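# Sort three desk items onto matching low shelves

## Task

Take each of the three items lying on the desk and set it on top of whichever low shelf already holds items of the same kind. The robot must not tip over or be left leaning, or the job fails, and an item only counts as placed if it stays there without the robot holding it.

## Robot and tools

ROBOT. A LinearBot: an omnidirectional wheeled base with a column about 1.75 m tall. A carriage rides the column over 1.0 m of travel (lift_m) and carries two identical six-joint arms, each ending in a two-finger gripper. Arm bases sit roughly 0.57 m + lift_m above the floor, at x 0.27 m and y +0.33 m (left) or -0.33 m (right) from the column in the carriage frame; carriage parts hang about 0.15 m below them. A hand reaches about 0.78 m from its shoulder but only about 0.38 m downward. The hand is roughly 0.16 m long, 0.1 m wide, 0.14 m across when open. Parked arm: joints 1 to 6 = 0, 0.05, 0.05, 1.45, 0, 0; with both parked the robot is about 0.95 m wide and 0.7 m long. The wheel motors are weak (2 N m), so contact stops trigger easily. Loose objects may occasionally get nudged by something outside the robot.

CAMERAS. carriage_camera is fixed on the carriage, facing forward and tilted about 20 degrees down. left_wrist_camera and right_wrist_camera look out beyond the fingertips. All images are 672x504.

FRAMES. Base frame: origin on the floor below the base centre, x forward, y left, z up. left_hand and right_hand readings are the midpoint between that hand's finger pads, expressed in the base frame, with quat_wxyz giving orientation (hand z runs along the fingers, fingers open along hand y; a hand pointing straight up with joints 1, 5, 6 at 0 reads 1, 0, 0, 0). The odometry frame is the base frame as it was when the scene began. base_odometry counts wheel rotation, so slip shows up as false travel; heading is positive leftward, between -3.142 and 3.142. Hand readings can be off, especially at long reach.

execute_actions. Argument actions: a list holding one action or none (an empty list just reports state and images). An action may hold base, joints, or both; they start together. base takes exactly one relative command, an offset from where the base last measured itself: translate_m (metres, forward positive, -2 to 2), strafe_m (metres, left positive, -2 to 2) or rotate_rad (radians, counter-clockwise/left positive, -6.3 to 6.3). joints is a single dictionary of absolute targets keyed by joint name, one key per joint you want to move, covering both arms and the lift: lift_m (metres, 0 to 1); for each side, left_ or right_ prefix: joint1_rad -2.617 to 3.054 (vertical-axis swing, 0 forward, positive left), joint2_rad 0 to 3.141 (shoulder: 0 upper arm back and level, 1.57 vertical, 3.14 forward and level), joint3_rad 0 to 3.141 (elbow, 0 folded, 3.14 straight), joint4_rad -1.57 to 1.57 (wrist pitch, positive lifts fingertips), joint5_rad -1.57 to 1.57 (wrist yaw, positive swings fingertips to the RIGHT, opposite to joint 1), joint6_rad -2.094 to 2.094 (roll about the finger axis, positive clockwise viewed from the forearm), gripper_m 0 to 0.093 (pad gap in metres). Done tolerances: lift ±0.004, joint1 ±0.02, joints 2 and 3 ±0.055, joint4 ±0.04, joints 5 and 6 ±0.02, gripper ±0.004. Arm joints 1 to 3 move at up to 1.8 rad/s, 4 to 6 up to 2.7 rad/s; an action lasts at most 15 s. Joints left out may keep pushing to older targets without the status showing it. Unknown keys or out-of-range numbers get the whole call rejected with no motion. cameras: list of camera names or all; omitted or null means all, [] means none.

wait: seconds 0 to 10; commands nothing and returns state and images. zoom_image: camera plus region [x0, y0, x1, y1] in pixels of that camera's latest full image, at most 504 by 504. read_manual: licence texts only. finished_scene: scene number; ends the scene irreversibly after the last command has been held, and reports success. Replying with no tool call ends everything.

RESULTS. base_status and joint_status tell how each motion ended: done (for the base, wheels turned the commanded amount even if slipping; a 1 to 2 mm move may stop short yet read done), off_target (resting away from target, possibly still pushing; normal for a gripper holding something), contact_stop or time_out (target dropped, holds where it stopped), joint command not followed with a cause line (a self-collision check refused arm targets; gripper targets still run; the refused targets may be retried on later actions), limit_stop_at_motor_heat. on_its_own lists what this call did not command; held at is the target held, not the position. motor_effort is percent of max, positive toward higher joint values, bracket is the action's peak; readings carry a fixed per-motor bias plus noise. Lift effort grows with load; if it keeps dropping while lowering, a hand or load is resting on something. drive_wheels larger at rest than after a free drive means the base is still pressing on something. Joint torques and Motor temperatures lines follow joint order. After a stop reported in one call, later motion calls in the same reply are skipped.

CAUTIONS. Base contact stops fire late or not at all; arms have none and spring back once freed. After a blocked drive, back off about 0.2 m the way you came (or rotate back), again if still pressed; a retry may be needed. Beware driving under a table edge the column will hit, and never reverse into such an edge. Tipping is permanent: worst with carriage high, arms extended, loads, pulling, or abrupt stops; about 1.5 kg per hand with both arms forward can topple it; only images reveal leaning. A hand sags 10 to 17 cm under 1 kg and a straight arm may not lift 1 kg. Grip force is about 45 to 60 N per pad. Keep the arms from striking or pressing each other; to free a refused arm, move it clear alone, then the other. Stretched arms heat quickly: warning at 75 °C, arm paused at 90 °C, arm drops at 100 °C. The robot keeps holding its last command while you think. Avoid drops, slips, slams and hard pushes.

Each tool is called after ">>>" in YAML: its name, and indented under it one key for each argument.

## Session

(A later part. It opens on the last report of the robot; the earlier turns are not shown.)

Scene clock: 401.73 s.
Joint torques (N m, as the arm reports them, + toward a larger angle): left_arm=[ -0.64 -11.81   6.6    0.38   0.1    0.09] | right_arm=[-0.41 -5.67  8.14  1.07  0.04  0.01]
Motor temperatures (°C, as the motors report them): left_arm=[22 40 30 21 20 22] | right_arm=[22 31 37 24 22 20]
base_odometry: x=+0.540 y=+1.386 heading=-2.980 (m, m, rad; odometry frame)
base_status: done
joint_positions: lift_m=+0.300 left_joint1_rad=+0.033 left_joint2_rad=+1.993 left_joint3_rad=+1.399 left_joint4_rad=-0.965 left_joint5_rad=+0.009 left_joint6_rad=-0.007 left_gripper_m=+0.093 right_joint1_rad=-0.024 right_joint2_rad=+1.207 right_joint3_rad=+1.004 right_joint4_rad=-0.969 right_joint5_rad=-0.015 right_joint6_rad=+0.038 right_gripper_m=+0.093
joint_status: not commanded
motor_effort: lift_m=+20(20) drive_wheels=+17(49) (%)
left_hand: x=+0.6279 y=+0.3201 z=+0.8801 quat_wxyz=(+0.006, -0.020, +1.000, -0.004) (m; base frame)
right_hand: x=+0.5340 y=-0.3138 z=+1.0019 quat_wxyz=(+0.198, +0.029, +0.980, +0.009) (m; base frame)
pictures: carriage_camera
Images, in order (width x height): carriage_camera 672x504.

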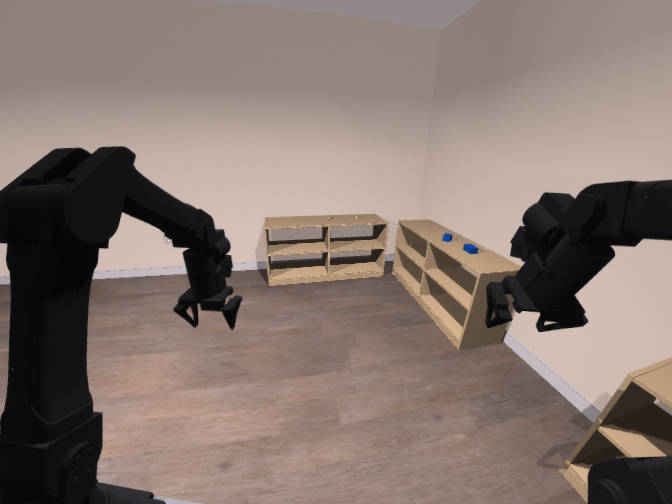

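>>> execute_actions:
  actions:
    - {"base":{"rotate_rad":3.263},"joints":{"right_joint2_rad":2.0,"right_joint3_rad":1.4,"right_joint4_rad":-0.97,"left_joint2_rad":1.4,"left_joint3_rad":1.1}}
  cameras: []

>>> execute_actions:
  actions:
    - {"base":{"strafe_m":0.25}}
  cameras: []

>>> execute_actions:
  actions:
    - {"base":{"translate_m":0.13},"joints":{"lift_m":0.12}}

Scene clock: 418.77 s.
Joint torques (N m, as the arm reports them, + toward a larger angle): left_arm=[-0.35 -7.63  5.55  1.09  0.1   0.09] | right_arm=[ -0.22 -13.2    8.09   0.07   0.04   0.02]
Motor temperatures (°C, as the motors report them): left_arm=[22 40 30 21 20 22] | right_arm=[22 32 37 24 22 20]
base_odometry: x=+0.540 y=+1.386 heading=+0.282 (m, m, rad; odometry frame)
base_status: done
joint_positions: lift_m=+0.300 left_joint1_rad=+0.031 left_joint2_rad=+1.409 left_joint3_rad=+1.124 left_joint4_rad=-0.961 left_joint5_rad=+0.008 left_joint6_rad=-0.007 left_gripper_m=+0.093 right_joint1_rad=-0.024 right_joint2_rad=+2.001 right_joint3_rad=+1.392 right_joint4_rad=-0.958 right_joint5_rad=-0.015 right_joint6_rad=+0.038 right_gripper_m=+0.093
joint_status: all done
motor_effort: lift_m=+20(20) drive_wheels=+15(59) (%)
left_hand: x=+0.5683 y=+0.3179 z=+0.9887 quat_wxyz=(+0.162, -0.018, +0.987, -0.002) (m; base frame)
right_hand: x=+0.6266 y=-0.3161 z=+0.8755 quat_wxyz=(+0.002, +0.031, +0.999, +0.007) (m; base frame)
pictures: none
No camera images: the call's "cameras" was empty. Leave "cameras" out to get every camera's image.

Scene clock: 421.17 s.
Joint torques (N m, as the arm reports them, + toward a larger angle): left_arm=[-0.34 -7.64  5.58  1.11  0.1   0.09] | right_arm=[ -0.45 -13.1    8.03   0.09   0.04   0.  ]
Motor temperatures (°C, as the motors report them): left_arm=[22 39 30 21 20 22] | right_arm=[22 33 37 24 22 20]
base_odometry: x=+0.470 y=+1.626 heading=+0.283 (m, m, rad; odometry frame)
base_status: done
joint_positions: lift_m=+0.300 left_joint1_rad=+0.031 left_joint2_rad=+1.409 left_joint3_rad=+1.124 left_joint4_rad=-0.961 left_joint5_rad=+0.008 left_joint6_rad=-0.007 left_gripper_m=+0.093 right_joint1_rad=-0.024 right_joint2_rad=+2.001 right_joint3_rad=+1.392 right_joint4_rad=-0.961 right_joint5_rad=-0.015 right_joint6_rad=+0.038 right_gripper_m=+0.093
joint_status: not commanded
motor_effort: lift_m=+20(20) drive_wheels=-14(48) (%)
left_hand: x=+0.5683 y=+0.3179 z=+0.9887 quat_wxyz=(+0.162, -0.018, +0.987, -0.002) (m; base frame)
right_hand: x=+0.6258 y=-0.3159 z=+0.8755 quat_wxyz=(+0.000, +0.031, +0.999, +0.007) (m; base frame)
pictures: none
No camera images: the call's "cameras" was empty. Leave "cameras" out to get every camera's image.

Scene clock: 423.00 s.
Joint torques (N m, as the arm reports them, + toward a larger angle): left_arm=[-0.5  -7.2   5.64  1.11  0.11  0.09] | right_arm=[ -0.49 -13.16   8.06   0.13   0.03   0.  ]
Motor temperatures (°C, as the motors report them): left_arm=[22 39 30 21 20 22] | right_arm=[22 34 37 23 22 20]
base_odometry: x=+0.594 y=+1.663 heading=+0.284 (m, m, rad; odometry frame)
base_status: done
joint_positions: lift_m=+0.120 left_joint1_rad=+0.031 left_joint2_rad=+1.404 left_joint3_rad=+1.124 left_joint4_rad=-0.961 left_joint5_rad=+0.008 left_joint6_rad=-0.007 left_gripper_m=+0.093 right_joint1_rad=-0.024 right_joint2_rad=+2.002 right_joint3_rad=+1.392 right_joint4_rad=-0.965 right_joint5_rad=-0.015 right_joint6_rad=+0.038 right_gripper_m=+0.093
joint_status: all done
motor_effort: lift_m=+15(10) drive_wheels=-11(35) (%)
left_hand: x=+0.5682 y=+0.3178 z=+0.8108 quat_wxyz=(+0.164, -0.018, +0.986, -0.002) (m; base frame)
right_hand: x=+0.6249 y=-0.3159 z=+0.6958 quat_wxyz=(-0.002, +0.031, +0.999, +0.007) (m; base frame)
pictures: carriage_camera, left_wrist_camera, right_wrist_camera
Images, in order (width x height): carriage_camera 672x504, left_wrist_camera 672x504, right_wrist_camera 672x504.

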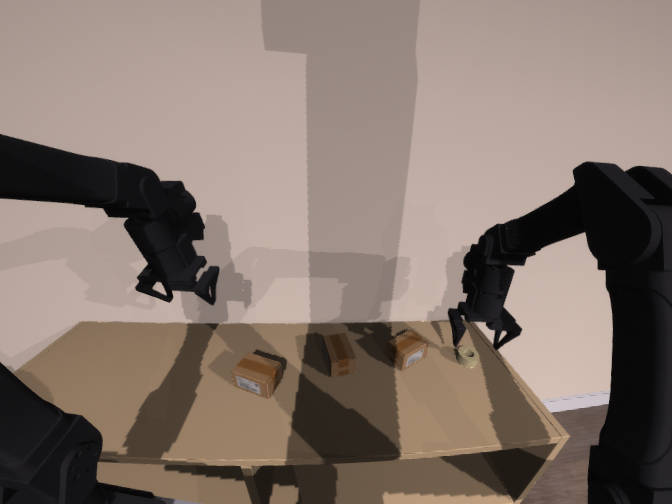

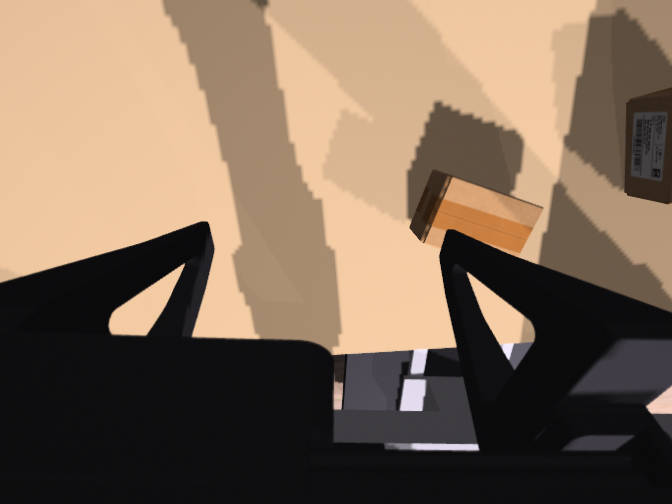

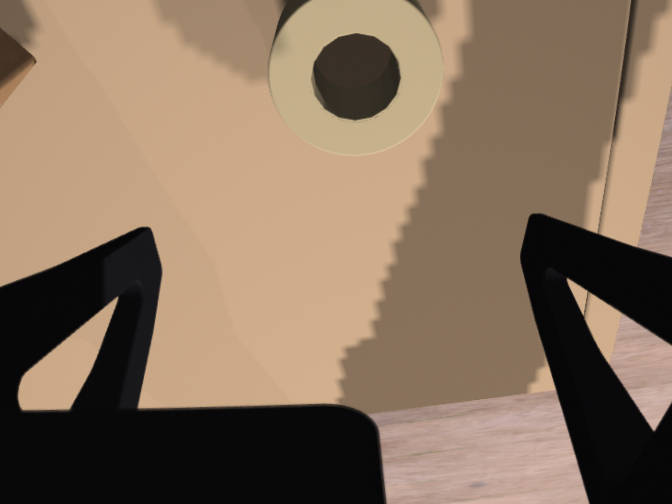

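>>> execute_actions:
  actions:
    - {"joints":{"right_joint4_rad":-0.7}}
  cameras: ["carriage_camera","right_wrist_camera"]

Scene clock: 435.23 s.
Joint torques (N m, as the arm reports them, + toward a larger angle): left_arm=[-0.51 -7.05  5.66  1.1   0.11  0.08] | right_arm=[ -0.38 -13.76   8.55   0.84   0.04   0.01]
Motor temperatures (°C, as the motors report them): left_arm=[22 37 29 22 20 22] | right_arm=[22 37 38 23 22 20]
base_odometry: x=+0.594 y=+1.663 heading=+0.284 (m, m, rad; odometry frame)
base_status: not commanded
joint_positions: lift_m=+0.120 left_joint1_rad=+0.031 left_joint2_rad=+1.404 left_joint3_rad=+1.124 left_joint4_rad=-0.961 left_joint5_rad=+0.008 left_joint6_rad=-0.007 left_gripper_m=+0.093 right_joint1_rad=-0.024 right_joint2_rad=+2.002 right_joint3_rad=+1.392 right_joint4_rad=-0.706 right_joint5_rad=-0.015 right_joint6_rad=+0.038 right_gripper_m=+0.093
joint_status: all done
motor_effort: lift_m=+15(15) drive_wheels=-11(11) (%)
left_hand: x=+0.5682 y=+0.3178 z=+0.8108 quat_wxyz=(+0.164, -0.018, +0.986, -0.002) (m; base frame)
right_hand: x=+0.6879 y=-0.3174 z=+0.7037 quat_wxyz=(+0.127, +0.030, +0.991, +0.008) (m; base frame)
pictures: carriage_camera, right_wrist_camera
Images, in order (width x height): carriage_camera 672x504, right_wrist_camera 672x504.

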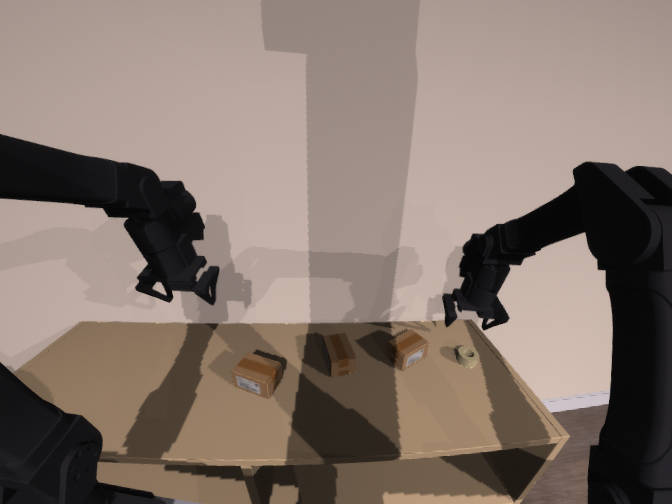

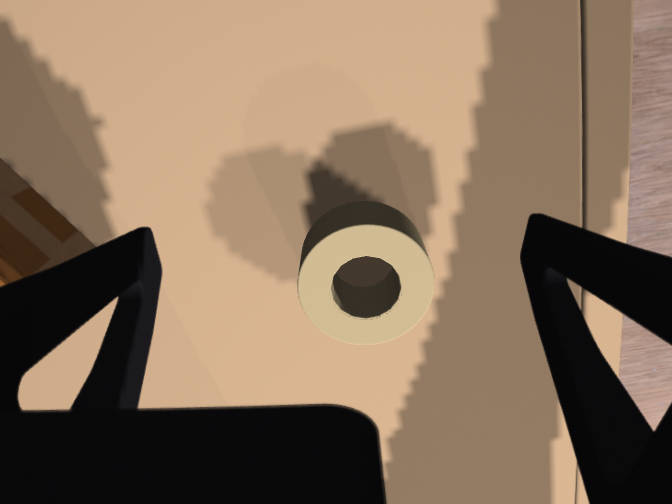

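>>> execute_actions:
  actions:
    - {"joints":{"lift_m":0.075,"right_gripper_m":0.08,"right_joint1_rad":-0.045}}
  cameras: ["carriage_camera","right_wrist_camera"]

Scene clock: 441.47 s.
Joint torques (N m, as the arm reports them, + toward a larger angle): left_arm=[-0.51 -7.13  6.25  1.12  0.09  0.09] | right_arm=[ -1.02 -13.81   8.52   0.8    0.06   0.01]
Motor temperatures (°C, as the motors report them): left_arm=[22 36 29 22 20 22] | right_arm=[22 39 38 23 22 20]
base_odometry: x=+0.594 y=+1.663 heading=+0.284 (m, m, rad; odometry frame)
base_status: not commanded
joint_positions: lift_m=+0.075 left_joint1_rad=+0.031 left_joint2_rad=+1.404 left_joint3_rad=+1.116 left_joint4_rad=-0.963 left_joint5_rad=+0.008 left_joint6_rad=-0.007 left_gripper_m=+0.093 right_joint1_rad=-0.038 right_joint2_rad=+2.003 right_joint3_rad=+1.392 right_joint4_rad=-0.704 right_joint5_rad=-0.015 right_joint6_rad=+0.038 right_gripper_m=+0.080
joint_status: all done
motor_effort: lift_m=+15(14) drive_wheels=-9(12) (%)
left_hand: x=+0.5659 y=+0.3177 z=+0.7630 quat_wxyz=(+0.159, -0.018, +0.987, -0.002) (m; base frame)
right_hand: x=+0.6882 y=-0.3235 z=+0.6586 quat_wxyz=(+0.128, +0.037, +0.991, +0.007) (m; base frame)
pictures: carriage_camera, right_wrist_camera
Images, in order (width x height): carriage_camera 672x504, right_wrist_camera 672x504.

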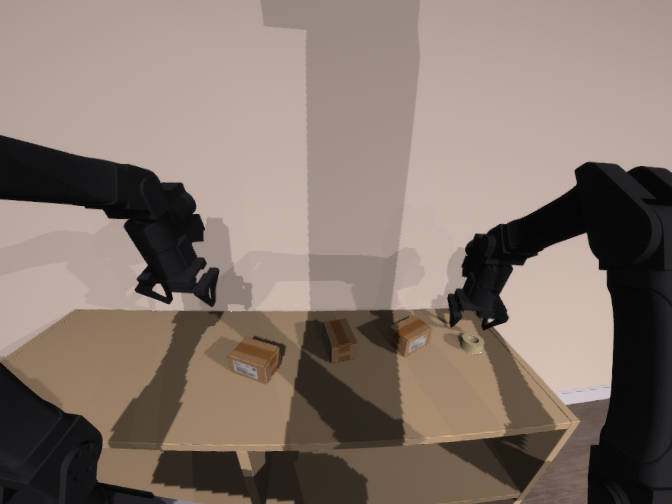

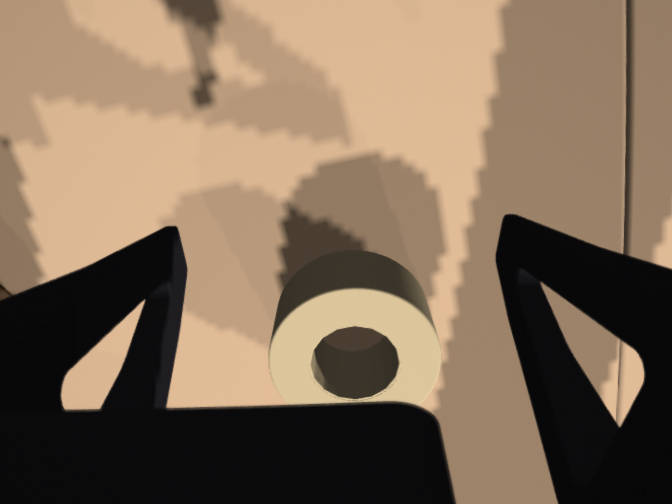

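>>> execute_actions:
  actions:
    - {"base":{"translate_m":-0.035}}
  cameras: []

>>> execute_actions:
  actions:
    - {"joints":{"lift_m":0.045}}
  cameras: ["carriage_camera","right_wrist_camera"]

Scene clock: 449.17 s.
Joint torques (N m, as the arm reports them, + toward a larger angle): left_arm=[-0.37 -7.08  6.2   1.11  0.1   0.09] | right_arm=[ -0.84 -13.87   8.49   0.86   0.05   0.  ]
Motor temperatures (°C, as the motors report them): left_arm=[22 35 29 22 20 22] | right_arm=[22 40 38 23 22 20]
base_odometry: x=+0.561 y=+1.653 heading=+0.284 (m, m, rad; odometry frame)
base_status: done
joint_positions: lift_m=+0.075 left_joint1_rad=+0.031 left_joint2_rad=+1.404 left_joint3_rad=+1.116 left_joint4_rad=-0.963 left_joint5_rad=+0.008 left_joint6_rad=-0.007 left_gripper_m=+0.093 right_joint1_rad=-0.038 right_joint2_rad=+2.003 right_joint3_rad=+1.392 right_joint4_rad=-0.703 right_joint5_rad=-0.015 right_joint6_rad=+0.038 right_gripper_m=+0.080
joint_status: not commanded
motor_effort: lift_m=+15(15) drive_wheels=+2(38) (%)
left_hand: x=+0.5659 y=+0.3177 z=+0.7630 quat_wxyz=(+0.159, -0.018, +0.987, -0.002) (m; base frame)
right_hand: x=+0.6884 y=-0.3236 z=+0.6587 quat_wxyz=(+0.128, +0.037, +0.991, +0.007) (m; base frame)
pictures: none
No camera images: the call's "cameras" was empty. Leave "cameras" out to get every camera's image.

Scene clock: 449.83 s.
Joint torques (N m, as the arm reports them, + toward a larger angle): left_arm=[-0.5  -7.24  6.35  1.14  0.1   0.09] | right_arm=[ -0.94 -13.35   8.31   0.81   0.03   0.04]
Motor temperatures (°C, as the motors report them): left_arm=[22 35 29 22 20 22] | right_arm=[22 40 38 23 22 20]
base_odometry: x=+0.561 y=+1.653 heading=+0.284 (m, m, rad; odometry frame)
base_status: not commanded
joint_positions: lift_m=+0.045 left_joint1_rad=+0.031 left_joint2_rad=+1.404 left_joint3_rad=+1.115 left_joint4_rad=-0.965 left_joint5_rad=+0.008 left_joint6_rad=-0.007 left_gripper_m=+0.093 right_joint1_rad=-0.039 right_joint2_rad=+1.999 right_joint3_rad=+1.395 right_joint4_rad=-0.700 right_joint5_rad=-0.013 right_joint6_rad=+0.037 right_gripper_m=+0.080
joint_status: all done
motor_effort: lift_m=+14(13) drive_wheels=+1(8) (%)
left_hand: x=+0.5651 y=+0.3177 z=+0.7326 quat_wxyz=(+0.158, -0.018, +0.987, -0.002) (m; base frame)
right_hand: x=+0.6905 y=-0.3241 z=+0.6316 quat_wxyz=(+0.133, +0.037, +0.990, +0.006) (m; base frame)
pictures: carriage_camera, right_wrist_camera
Images, in order (width x height): carriage_camera 672x504, right_wrist_camera 672x504.

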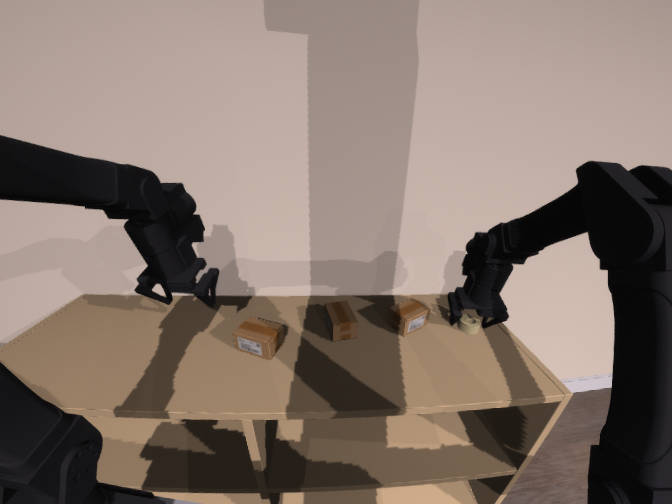

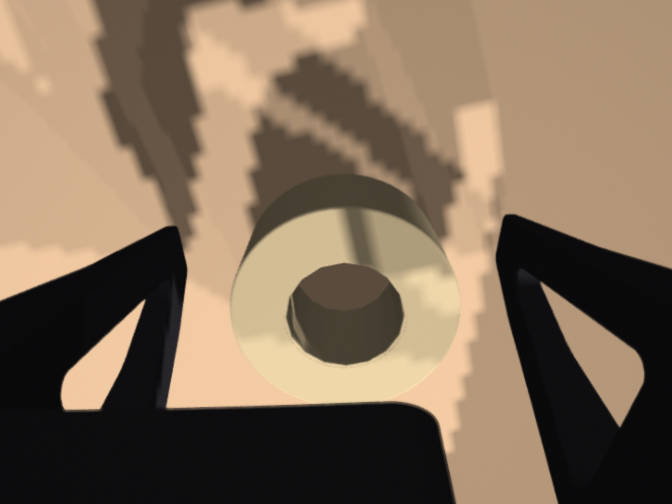

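Looks centred.

>>> execute_actions:
  actions:
    - {"joints":{"right_gripper_m":0.02}}
  cameras: ["right_wrist_camera"]

Scene clock: 454.73 s.
Joint torques (N m, as the arm reports them, + toward a larger angle): left_arm=[-0.49 -7.16  6.3   1.13  0.1   0.08] | right_arm=[ -1.07 -13.38   8.33   0.81   0.05   0.03]
Motor temperatures (°C, as the motors report them): left_arm=[22 34 29 22 20 22] | right_arm=[22 41 38 23 22 20]
base_odometry: x=+0.561 y=+1.653 heading=+0.284 (m, m, rad; odometry frame)
base_status: not commanded
joint_positions: lift_m=+0.045 left_joint1_rad=+0.031 left_joint2_rad=+1.404 left_joint3_rad=+1.115 left_joint4_rad=-0.965 left_joint5_rad=+0.008 left_joint6_rad=-0.007 left_gripper_m=+0.093 right_joint1_rad=-0.039 right_joint2_rad=+1.999 right_joint3_rad=+1.395 right_joint4_rad=-0.700 right_joint5_rad=-0.013 right_joint6_rad=+0.037 right_gripper_m=+0.048
joint_status: right_gripper_m off_target (ended at +0.048, target +0.020)
motor_effort: lift_m=+14(14) drive_wheels=+1(1) (%)
left_hand: x=+0.5651 y=+0.3177 z=+0.7326 quat_wxyz=(+0.158, -0.018, +0.987, -0.002) (m; base frame)
right_hand: x=+0.6905 y=-0.3242 z=+0.6316 quat_wxyz=(+0.133, +0.037, +0.990, +0.006) (m; base frame)
pictures: right_wrist_camera
Images, in order (width x height): right_wrist_camera 672x504.

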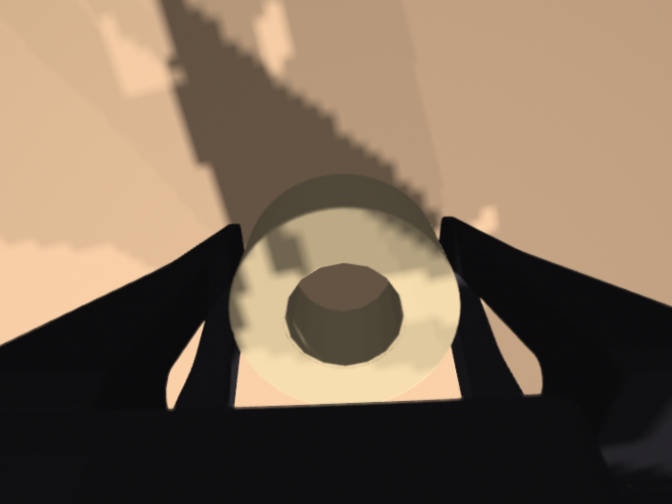

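>>> execute_actions:
  actions:
    - {"joints":{"lift_m":0.3}}
  cameras: []

>>> execute_actions:
  actions:
    - {"base":{"translate_m":-0.6}}
  cameras: []

>>> execute_actions:
  actions:
    - {"base":{"rotate_rad":-3.14}}
  cameras: []

>>> execute_actions:
  actions:
    - {"base":{"strafe_m":0.7}}
  cameras: []

>>> execute_actions:
  actions:
    - {"base":{"translate_m":1.1}}
  cameras: ["carriage_camera"]

Scene clock: 473.73 s.
Joint torques (N m, as the arm reports them, + toward a larger angle): left_arm=[-0.48 -6.93  6.35  1.14  0.1   0.09] | right_arm=[ -0.99 -13.97   8.38   0.78   0.02   0.01]
Motor temperatures (°C, as the motors report them): left_arm=[22 33 30 22 20 22] | right_arm=[22 44 39 23 22 20]
base_odometry: x=+0.561 y=+1.653 heading=+0.284 (m, m, rad; odometry frame)
base_status: not commanded
joint_positions: lift_m=+0.300 left_joint1_rad=+0.031 left_joint2_rad=+1.404 left_joint3_rad=+1.115 left_joint4_rad=-0.965 left_joint5_rad=+0.008 left_joint6_rad=-0.007 left_gripper_m=+0.093 right_joint1_rad=-0.039 right_joint2_rad=+2.003 right_joint3_rad=+1.395 right_joint4_rad=-0.701 right_joint5_rad=-0.013 right_joint6_rad=+0.037 right_gripper_m=+0.048
joint_status: all done
motor_effort: lift_m=+21(25) drive_wheels=+0(6) (%)
left_hand: x=+0.5650 y=+0.3177 z=+0.9869 quat_wxyz=(+0.158, -0.018, +0.987, -0.002) (m; base frame)
right_hand: x=+0.6898 y=-0.3242 z=+0.8840 quat_wxyz=(+0.130, +0.037, +0.991, +0.006) (m; base frame)
pictures: none
No camera images: the call's "cameras" was empty. Leave "cameras" out to get every camera's image.

Scene clock: 477.23 s.
Joint torques (N m, as the arm reports them, + toward a larger angle): left_arm=[-0.49 -7.08  6.37  1.13  0.1   0.09] | right_arm=[ -1.   -13.94   8.23   0.81   0.02  -0.01]
Motor temperatures (°C, as the motors report them): left_arm=[22 33 30 22 20 22] | right_arm=[22 44 39 23 22 20]
base_odometry: x=-0.015 y=+1.485 heading=+0.284 (m, m, rad; odometry frame)
base_status: done
joint_positions: lift_m=+0.300 left_joint1_rad=+0.031 left_joint2_rad=+1.404 left_joint3_rad=+1.115 left_joint4_rad=-0.965 left_joint5_rad=+0.009 left_joint6_rad=-0.007 left_gripper_m=+0.093 right_joint1_rad=-0.039 right_joint2_rad=+2.003 right_joint3_rad=+1.395 right_joint4_rad=-0.701 right_joint5_rad=-0.013 right_joint6_rad=+0.037 right_gripper_m=+0.048
joint_status: not commanded
motor_effort: lift_m=+21(21) drive_wheels=-5(49) (%)
left_hand: x=+0.5650 y=+0.3176 z=+0.9869 quat_wxyz=(+0.158, -0.018, +0.987, -0.002) (m; base frame)
right_hand: x=+0.6900 y=-0.3242 z=+0.8840 quat_wxyz=(+0.131, +0.037, +0.991, +0.006) (m; base frame)
pictures: none
No camera images: the call's "cameras" was empty. Leave "cameras" out to get every camera's image.

Scene clock: 481.60 s.
Joint torques (N m, as the arm reports them, + toward a larger angle): left_arm=[-0.45 -7.12  6.34  1.09  0.11  0.09] | right_arm=[  0.22 -13.89   8.28   0.76   0.04   0.01]
Motor temperatures (°C, as the motors report them): left_arm=[22 32 30 22 20 22] | right_arm=[22 45 39 23 22 20]
base_odometry: x=-0.015 y=+1.485 heading=-2.855 (m, m, rad; odometry frame)
base_status: done
joint_positions: lift_m=+0.300 left_joint1_rad=+0.031 left_joint2_rad=+1.404 left_joint3_rad=+1.115 left_joint4_rad=-0.962 left_joint5_rad=+0.008 left_joint6_rad=-0.007 left_gripper_m=+0.093 right_joint1_rad=-0.053 right_joint2_rad=+2.003 right_joint3_rad=+1.395 right_joint4_rad=-0.694 right_joint5_rad=-0.013 right_joint6_rad=+0.037 right_gripper_m=+0.048
joint_status: not commanded
motor_effort: lift_m=+21(21) drive_wheels=+16(60) (%)
left_hand: x=+0.5658 y=+0.3178 z=+0.9871 quat_wxyz=(+0.159, -0.018, +0.987, -0.002) (m; base frame)
right_hand: x=+0.6912 y=-0.3304 z=+0.8844 quat_wxyz=(+0.134, +0.044, +0.990, +0.005) (m; base frame)
pictures: none
No camera images: the call's "cameras" was empty. Leave "cameras" out to get every camera's image.

Scene clock: 485.33 s.
Joint torques (N m, as the arm reports them, + toward a larger angle): left_arm=[-0.48 -7.15  6.33  1.07  0.11  0.09] | right_arm=[ -0.11 -13.88   8.19   0.79   0.02   0.02]
Motor temperatures (°C, as the motors report them): left_arm=[22 32 30 22 20 22] | right_arm=[22 45 39 23 22 20]
base_odometry: x=+0.182 y=+0.813 heading=-2.856 (m, m, rad; odometry frame)
base_status: done
joint_positions: lift_m=+0.300 left_joint1_rad=+0.031 left_joint2_rad=+1.404 left_joint3_rad=+1.115 left_joint4_rad=-0.962 left_joint5_rad=+0.008 left_joint6_rad=-0.007 left_gripper_m=+0.093 right_joint1_rad=-0.049 right_joint2_rad=+2.003 right_joint3_rad=+1.395 right_joint4_rad=-0.696 right_joint5_rad=-0.013 right_joint6_rad=+0.037 right_gripper_m=+0.048
joint_status: not commanded
motor_effort: lift_m=+21(21) drive_wheels=-13(42) (%)
left_hand: x=+0.5658 y=+0.3178 z=+0.9871 quat_wxyz=(+0.159, -0.018, +0.987, -0.002) (m; base frame)
right_hand: x=+0.6909 y=-0.3286 z=+0.8843 quat_wxyz=(+0.133, +0.042, +0.990, +0.006) (m; base frame)
pictures: none
No camera images: the call's "cameras" was empty. Leave "cameras" out to get every camera's image.

Scene clock: 489.93 s.
Joint torques (N m, as the arm reports them, + toward a larger angle): left_arm=[-0.44 -7.28  6.33  1.1   0.11  0.09] | right_arm=[ -0.19 -13.91   8.33   0.79   0.05   0.01]
Motor temperatures (°C, as the motors report them): left_arm=[22 32 30 22 20 22] | right_arm=[22 46 39 23 22 20]
base_odometry: x=-0.872 y=+0.501 heading=-2.855 (m, m, rad; odometry frame)
base_status: done
joint_positions: lift_m=+0.300 left_joint1_rad=+0.031 left_joint2_rad=+1.404 left_joint3_rad=+1.115 left_joint4_rad=-0.962 left_joint5_rad=+0.008 left_joint6_rad=-0.007 left_gripper_m=+0.093 right_joint1_rad=-0.049 right_joint2_rad=+2.003 right_joint3_rad=+1.395 right_joint4_rad=-0.698 right_joint5_rad=-0.013 right_joint6_rad=+0.037 right_gripper_m=+0.048
joint_status: not commanded
motor_effort: lift_m=+21(21) drive_wheels=-12(42) (%)
left_hand: x=+0.5658 y=+0.3177 z=+0.9871 quat_wxyz=(+0.159, -0.018, +0.987, -0.002) (m; base frame)
right_hand: x=+0.6903 y=-0.3286 z=+0.8842 quat_wxyz=(+0.132, +0.042, +0.990, +0.006) (m; base frame)
pictures: carriage_camera
Images, in order (width x height): carriage_camera 672x504.

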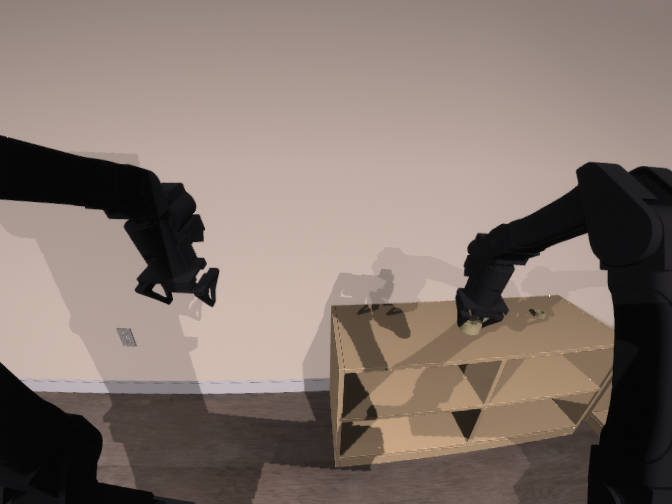

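>>> execute_actions:
  actions:
    - {"base":{"strafe_m":0.13}}
  cameras: []

>>> execute_actions:
  actions:
    - {"base":{"translate_m":0.35}}
  cameras: []

>>> execute_actions:
  actions:
    - {"joints":{"lift_m":0.09}}
  cameras: ["carriage_camera","right_wrist_camera"]

Scene clock: 501.57 s.
Joint torques (N m, as the arm reports them, + toward a larger angle): left_arm=[-0.39 -7.16  6.34  1.1   0.11  0.09] | right_arm=[ -0.42 -13.97   8.27   0.8    0.04   0.02]
Motor temperatures (°C, as the motors report them): left_arm=[22 32 30 22 20 22] | right_arm=[22 47 39 23 22 20]
base_odometry: x=-0.836 y=+0.376 heading=-2.855 (m, m, rad; odometry frame)
base_status: done
joint_positions: lift_m=+0.300 left_joint1_rad=+0.031 left_joint2_rad=+1.404 left_joint3_rad=+1.115 left_joint4_rad=-0.962 left_joint5_rad=+0.009 left_joint6_rad=-0.007 left_gripper_m=+0.093 right_joint1_rad=-0.048 right_joint2_rad=+2.003 right_joint3_rad=+1.395 right_joint4_rad=-0.698 right_joint5_rad=-0.013 right_joint6_rad=+0.037 right_gripper_m=+0.048
joint_status: not commanded
motor_effort: lift_m=+21(21) drive_wheels=-6(35) (%)
left_hand: x=+0.5658 y=+0.3177 z=+0.9871 quat_wxyz=(+0.159, -0.018, +0.987, -0.002) (m; base frame)
right_hand: x=+0.6904 y=-0.3282 z=+0.8842 quat_wxyz=(+0.132, +0.042, +0.990, +0.006) (m; base frame)
pictures: none
No camera images: the call's "cameras" was empty. Leave "cameras" out to get every camera's image.

Scene clock: 504.33 s.
Joint torques (N m, as the arm reports them, + toward a larger angle): left_arm=[-0.46 -7.18  6.42  1.1   0.1   0.08] | right_arm=[ -0.33 -13.87   8.3    0.81   0.04  -0.01]
Motor temperatures (°C, as the motors report them): left_arm=[22 31 30 22 20 22] | right_arm=[22 47 39 24 22 20]
base_odometry: x=-1.172 y=+0.277 heading=-2.854 (m, m, rad; odometry frame)
base_status: done
joint_positions: lift_m=+0.300 left_joint1_rad=+0.031 left_joint2_rad=+1.404 left_joint3_rad=+1.115 left_joint4_rad=-0.962 left_joint5_rad=+0.009 left_joint6_rad=-0.007 left_gripper_m=+0.093 right_joint1_rad=-0.048 right_joint2_rad=+2.003 right_joint3_rad=+1.395 right_joint4_rad=-0.699 right_joint5_rad=-0.013 right_joint6_rad=+0.037 right_gripper_m=+0.048
joint_status: not commanded
motor_effort: lift_m=+21(21) drive_wheels=-14(34) (%)
left_hand: x=+0.5657 y=+0.3177 z=+0.9871 quat_wxyz=(+0.159, -0.018, +0.987, -0.002) (m; base frame)
right_hand: x=+0.6901 y=-0.3282 z=+0.8841 quat_wxyz=(+0.131, +0.042, +0.990, +0.006) (m; base frame)
pictures: none
No camera images: the call's "cameras" was empty. Leave "cameras" out to get every camera's image.

Scene clock: 505.83 s.
Joint torques (N m, as the arm reports them, + toward a larger angle): left_arm=[-0.49 -7.16  6.27  1.14  0.11  0.09] | right_arm=[ -0.32 -13.88   8.36   0.8    0.04   0.  ]
Motor temperatures (°C, as the motors report them): left_arm=[22 31 30 22 20 22] | right_arm=[22 47 39 24 22 20]
base_odometry: x=-1.172 y=+0.277 heading=-2.854 (m, m, rad; odometry frame)
base_status: not commanded
joint_positions: lift_m=+0.090 left_joint1_rad=+0.031 left_joint2_rad=+1.404 left_joint3_rad=+1.115 left_joint4_rad=-0.963 left_joint5_rad=+0.009 left_joint6_rad=-0.007 left_gripper_m=+0.093 right_joint1_rad=-0.048 right_joint2_rad=+2.003 right_joint3_rad=+1.395 right_joint4_rad=-0.701 right_joint5_rad=-0.013 right_joint6_rad=+0.037 right_gripper_m=+0.048
joint_status: all done
motor_effort: lift_m=+15(17) drive_wheels=-10(14) (%)
left_hand: x=+0.5656 y=+0.3177 z=+0.7777 quat_wxyz=(+0.159, -0.018, +0.987, -0.002) (m; base frame)
right_hand: x=+0.6897 y=-0.3282 z=+0.6746 quat_wxyz=(+0.131, +0.042, +0.991, +0.006) (m; base frame)
pictures: carriage_camera, right_wrist_camera
Images, in order (width x height): carriage_camera 672x504, right_wrist_camera 672x504.

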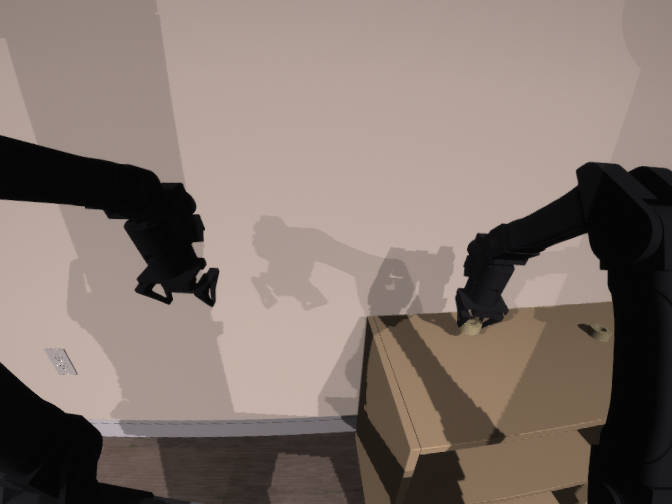

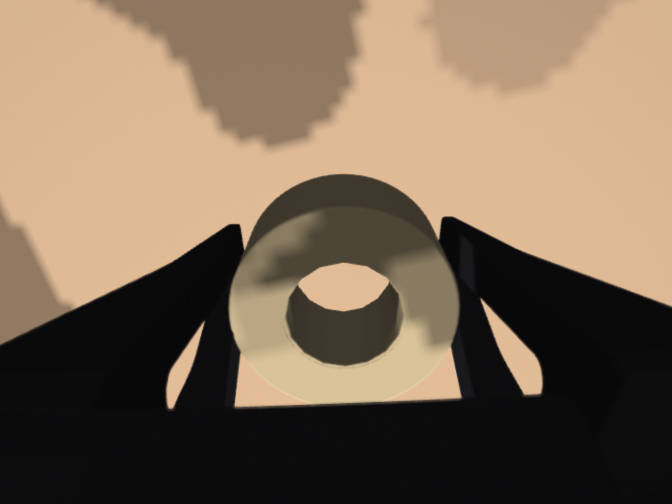

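Over the shelf. Lower and release.

>>> execute_actions:
  actions:
    - {"joints":{"lift_m":0.047}}
  cameras: []

>>> execute_actions:
  actions:
    - {"joints":{"right_gripper_m":0.085}}
  cameras: []

>>> execute_actions:
  actions:
    - {"joints":{"lift_m":0.25}}
  cameras: ["carriage_camera"]

Scene clock: 517.50 s.
Joint torques (N m, as the arm reports them, + toward a larger angle): left_arm=[-0.49 -7.1   6.12  1.11  0.1   0.09] | right_arm=[ -0.22 -13.85   8.19   0.85   0.03  -0.01]
Motor temperatures (°C, as the motors report them): left_arm=[22 31 30 22 20 22] | right_arm=[22 48 40 24 22 20]
base_odometry: x=-1.172 y=+0.277 heading=-2.854 (m, m, rad; odometry frame)
base_status: not commanded
joint_positions: lift_m=+0.047 left_joint1_rad=+0.031 left_joint2_rad=+1.404 left_joint3_rad=+1.115 left_joint4_rad=-0.964 left_joint5_rad=+0.009 left_joint6_rad=-0.007 left_gripper_m=+0.093 right_joint1_rad=-0.048 right_joint2_rad=+2.003 right_joint3_rad=+1.395 right_joint4_rad=-0.702 right_joint5_rad=-0.013 right_joint6_rad=+0.037 right_gripper_m=+0.048
joint_status: all done
motor_effort: lift_m=+14(13) drive_wheels=-10(12) (%)
left_hand: x=+0.5652 y=+0.3176 z=+0.7346 quat_wxyz=(+0.158, -0.018, +0.987, -0.002) (m; base frame)
right_hand: x=+0.6895 y=-0.3282 z=+0.6315 quat_wxyz=(+0.130, +0.042, +0.991, +0.006) (m; base frame)
pictures: none
No camera images: the call's "cameras" was empty. Leave "cameras" out to get every camera's image.

Scene clock: 518.13 s.
Joint torques (N m, as the arm reports them, + toward a larger angle): left_arm=[-0.48 -7.17  6.23  1.12  0.1   0.09] | right_arm=[ -0.19 -13.89   8.35   0.82   0.03  -0.01]
Motor temperatures (°C, as the motors report them): left_arm=[22 31 30 22 20 22] | right_arm=[22 48 40 24 22 20]
base_odometry: x=-1.172 y=+0.277 heading=-2.854 (m, m, rad; odometry frame)
base_status: not commanded
joint_positions: lift_m=+0.047 left_joint1_rad=+0.031 left_joint2_rad=+1.404 left_joint3_rad=+1.115 left_joint4_rad=-0.964 left_joint5_rad=+0.009 left_joint6_rad=-0.007 left_gripper_m=+0.093 right_joint1_rad=-0.048 right_joint2_rad=+2.003 right_joint3_rad=+1.395 right_joint4_rad=-0.701 right_joint5_rad=-0.013 right_joint6_rad=+0.037 right_gripper_m=+0.085
joint_status: all done
motor_effort: lift_m=+14(14) drive_wheels=-10(10) (%)
left_hand: x=+0.5652 y=+0.3176 z=+0.7346 quat_wxyz=(+0.158, -0.018, +0.987, -0.002) (m; base frame)
right_hand: x=+0.6898 y=-0.3282 z=+0.6315 quat_wxyz=(+0.131, +0.042, +0.991, +0.006) (m; base frame)
pictures: none
No camera images: the call's "cameras" was empty. Leave "cameras" out to get every camera's image.

Scene clock: 519.60 s.
Joint torques (N m, as the arm reports them, + toward a larger angle): left_arm=[-0.49 -7.21  6.3   1.12  0.1   0.09] | right_arm=[ -0.21 -13.98   8.48   0.84   0.03   0.  ]
Motor temperatures (°C, as the motors report them): left_arm=[22 31 30 22 20 22] | right_arm=[22 48 40 24 22 20]
base_odometry: x=-1.172 y=+0.277 heading=-2.854 (m, m, rad; odometry frame)
base_status: not commanded
joint_positions: lift_m=+0.250 left_joint1_rad=+0.031 left_joint2_rad=+1.404 left_joint3_rad=+1.115 left_joint4_rad=-0.965 left_joint5_rad=+0.009 left_joint6_rad=-0.007 left_gripper_m=+0.093 right_joint1_rad=-0.048 right_joint2_rad=+2.003 right_joint3_rad=+1.395 right_joint4_rad=-0.701 right_joint5_rad=-0.013 right_joint6_rad=+0.037 right_gripper_m=+0.085
joint_status: all done
motor_effort: lift_m=+20(28) drive_wheels=+6(11) (%)
left_hand: x=+0.5650 y=+0.3176 z=+0.9369 quat_wxyz=(+0.158, -0.018, +0.987, -0.002) (m; base frame)
right_hand: x=+0.6897 y=-0.3282 z=+0.8340 quat_wxyz=(+0.131, +0.042, +0.991, +0.006) (m; base frame)
pictures: carriage_camera
Images, in order (width x height): carriage_camera 672x504.

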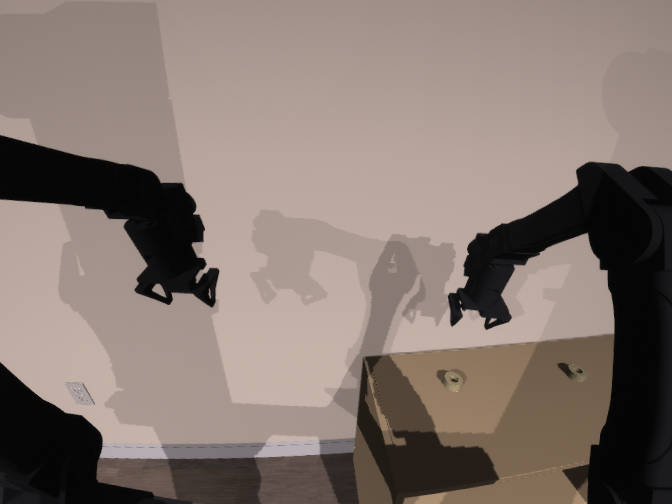

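>>> finished_scene:
  scene: 1

The scene is finished: the task was done.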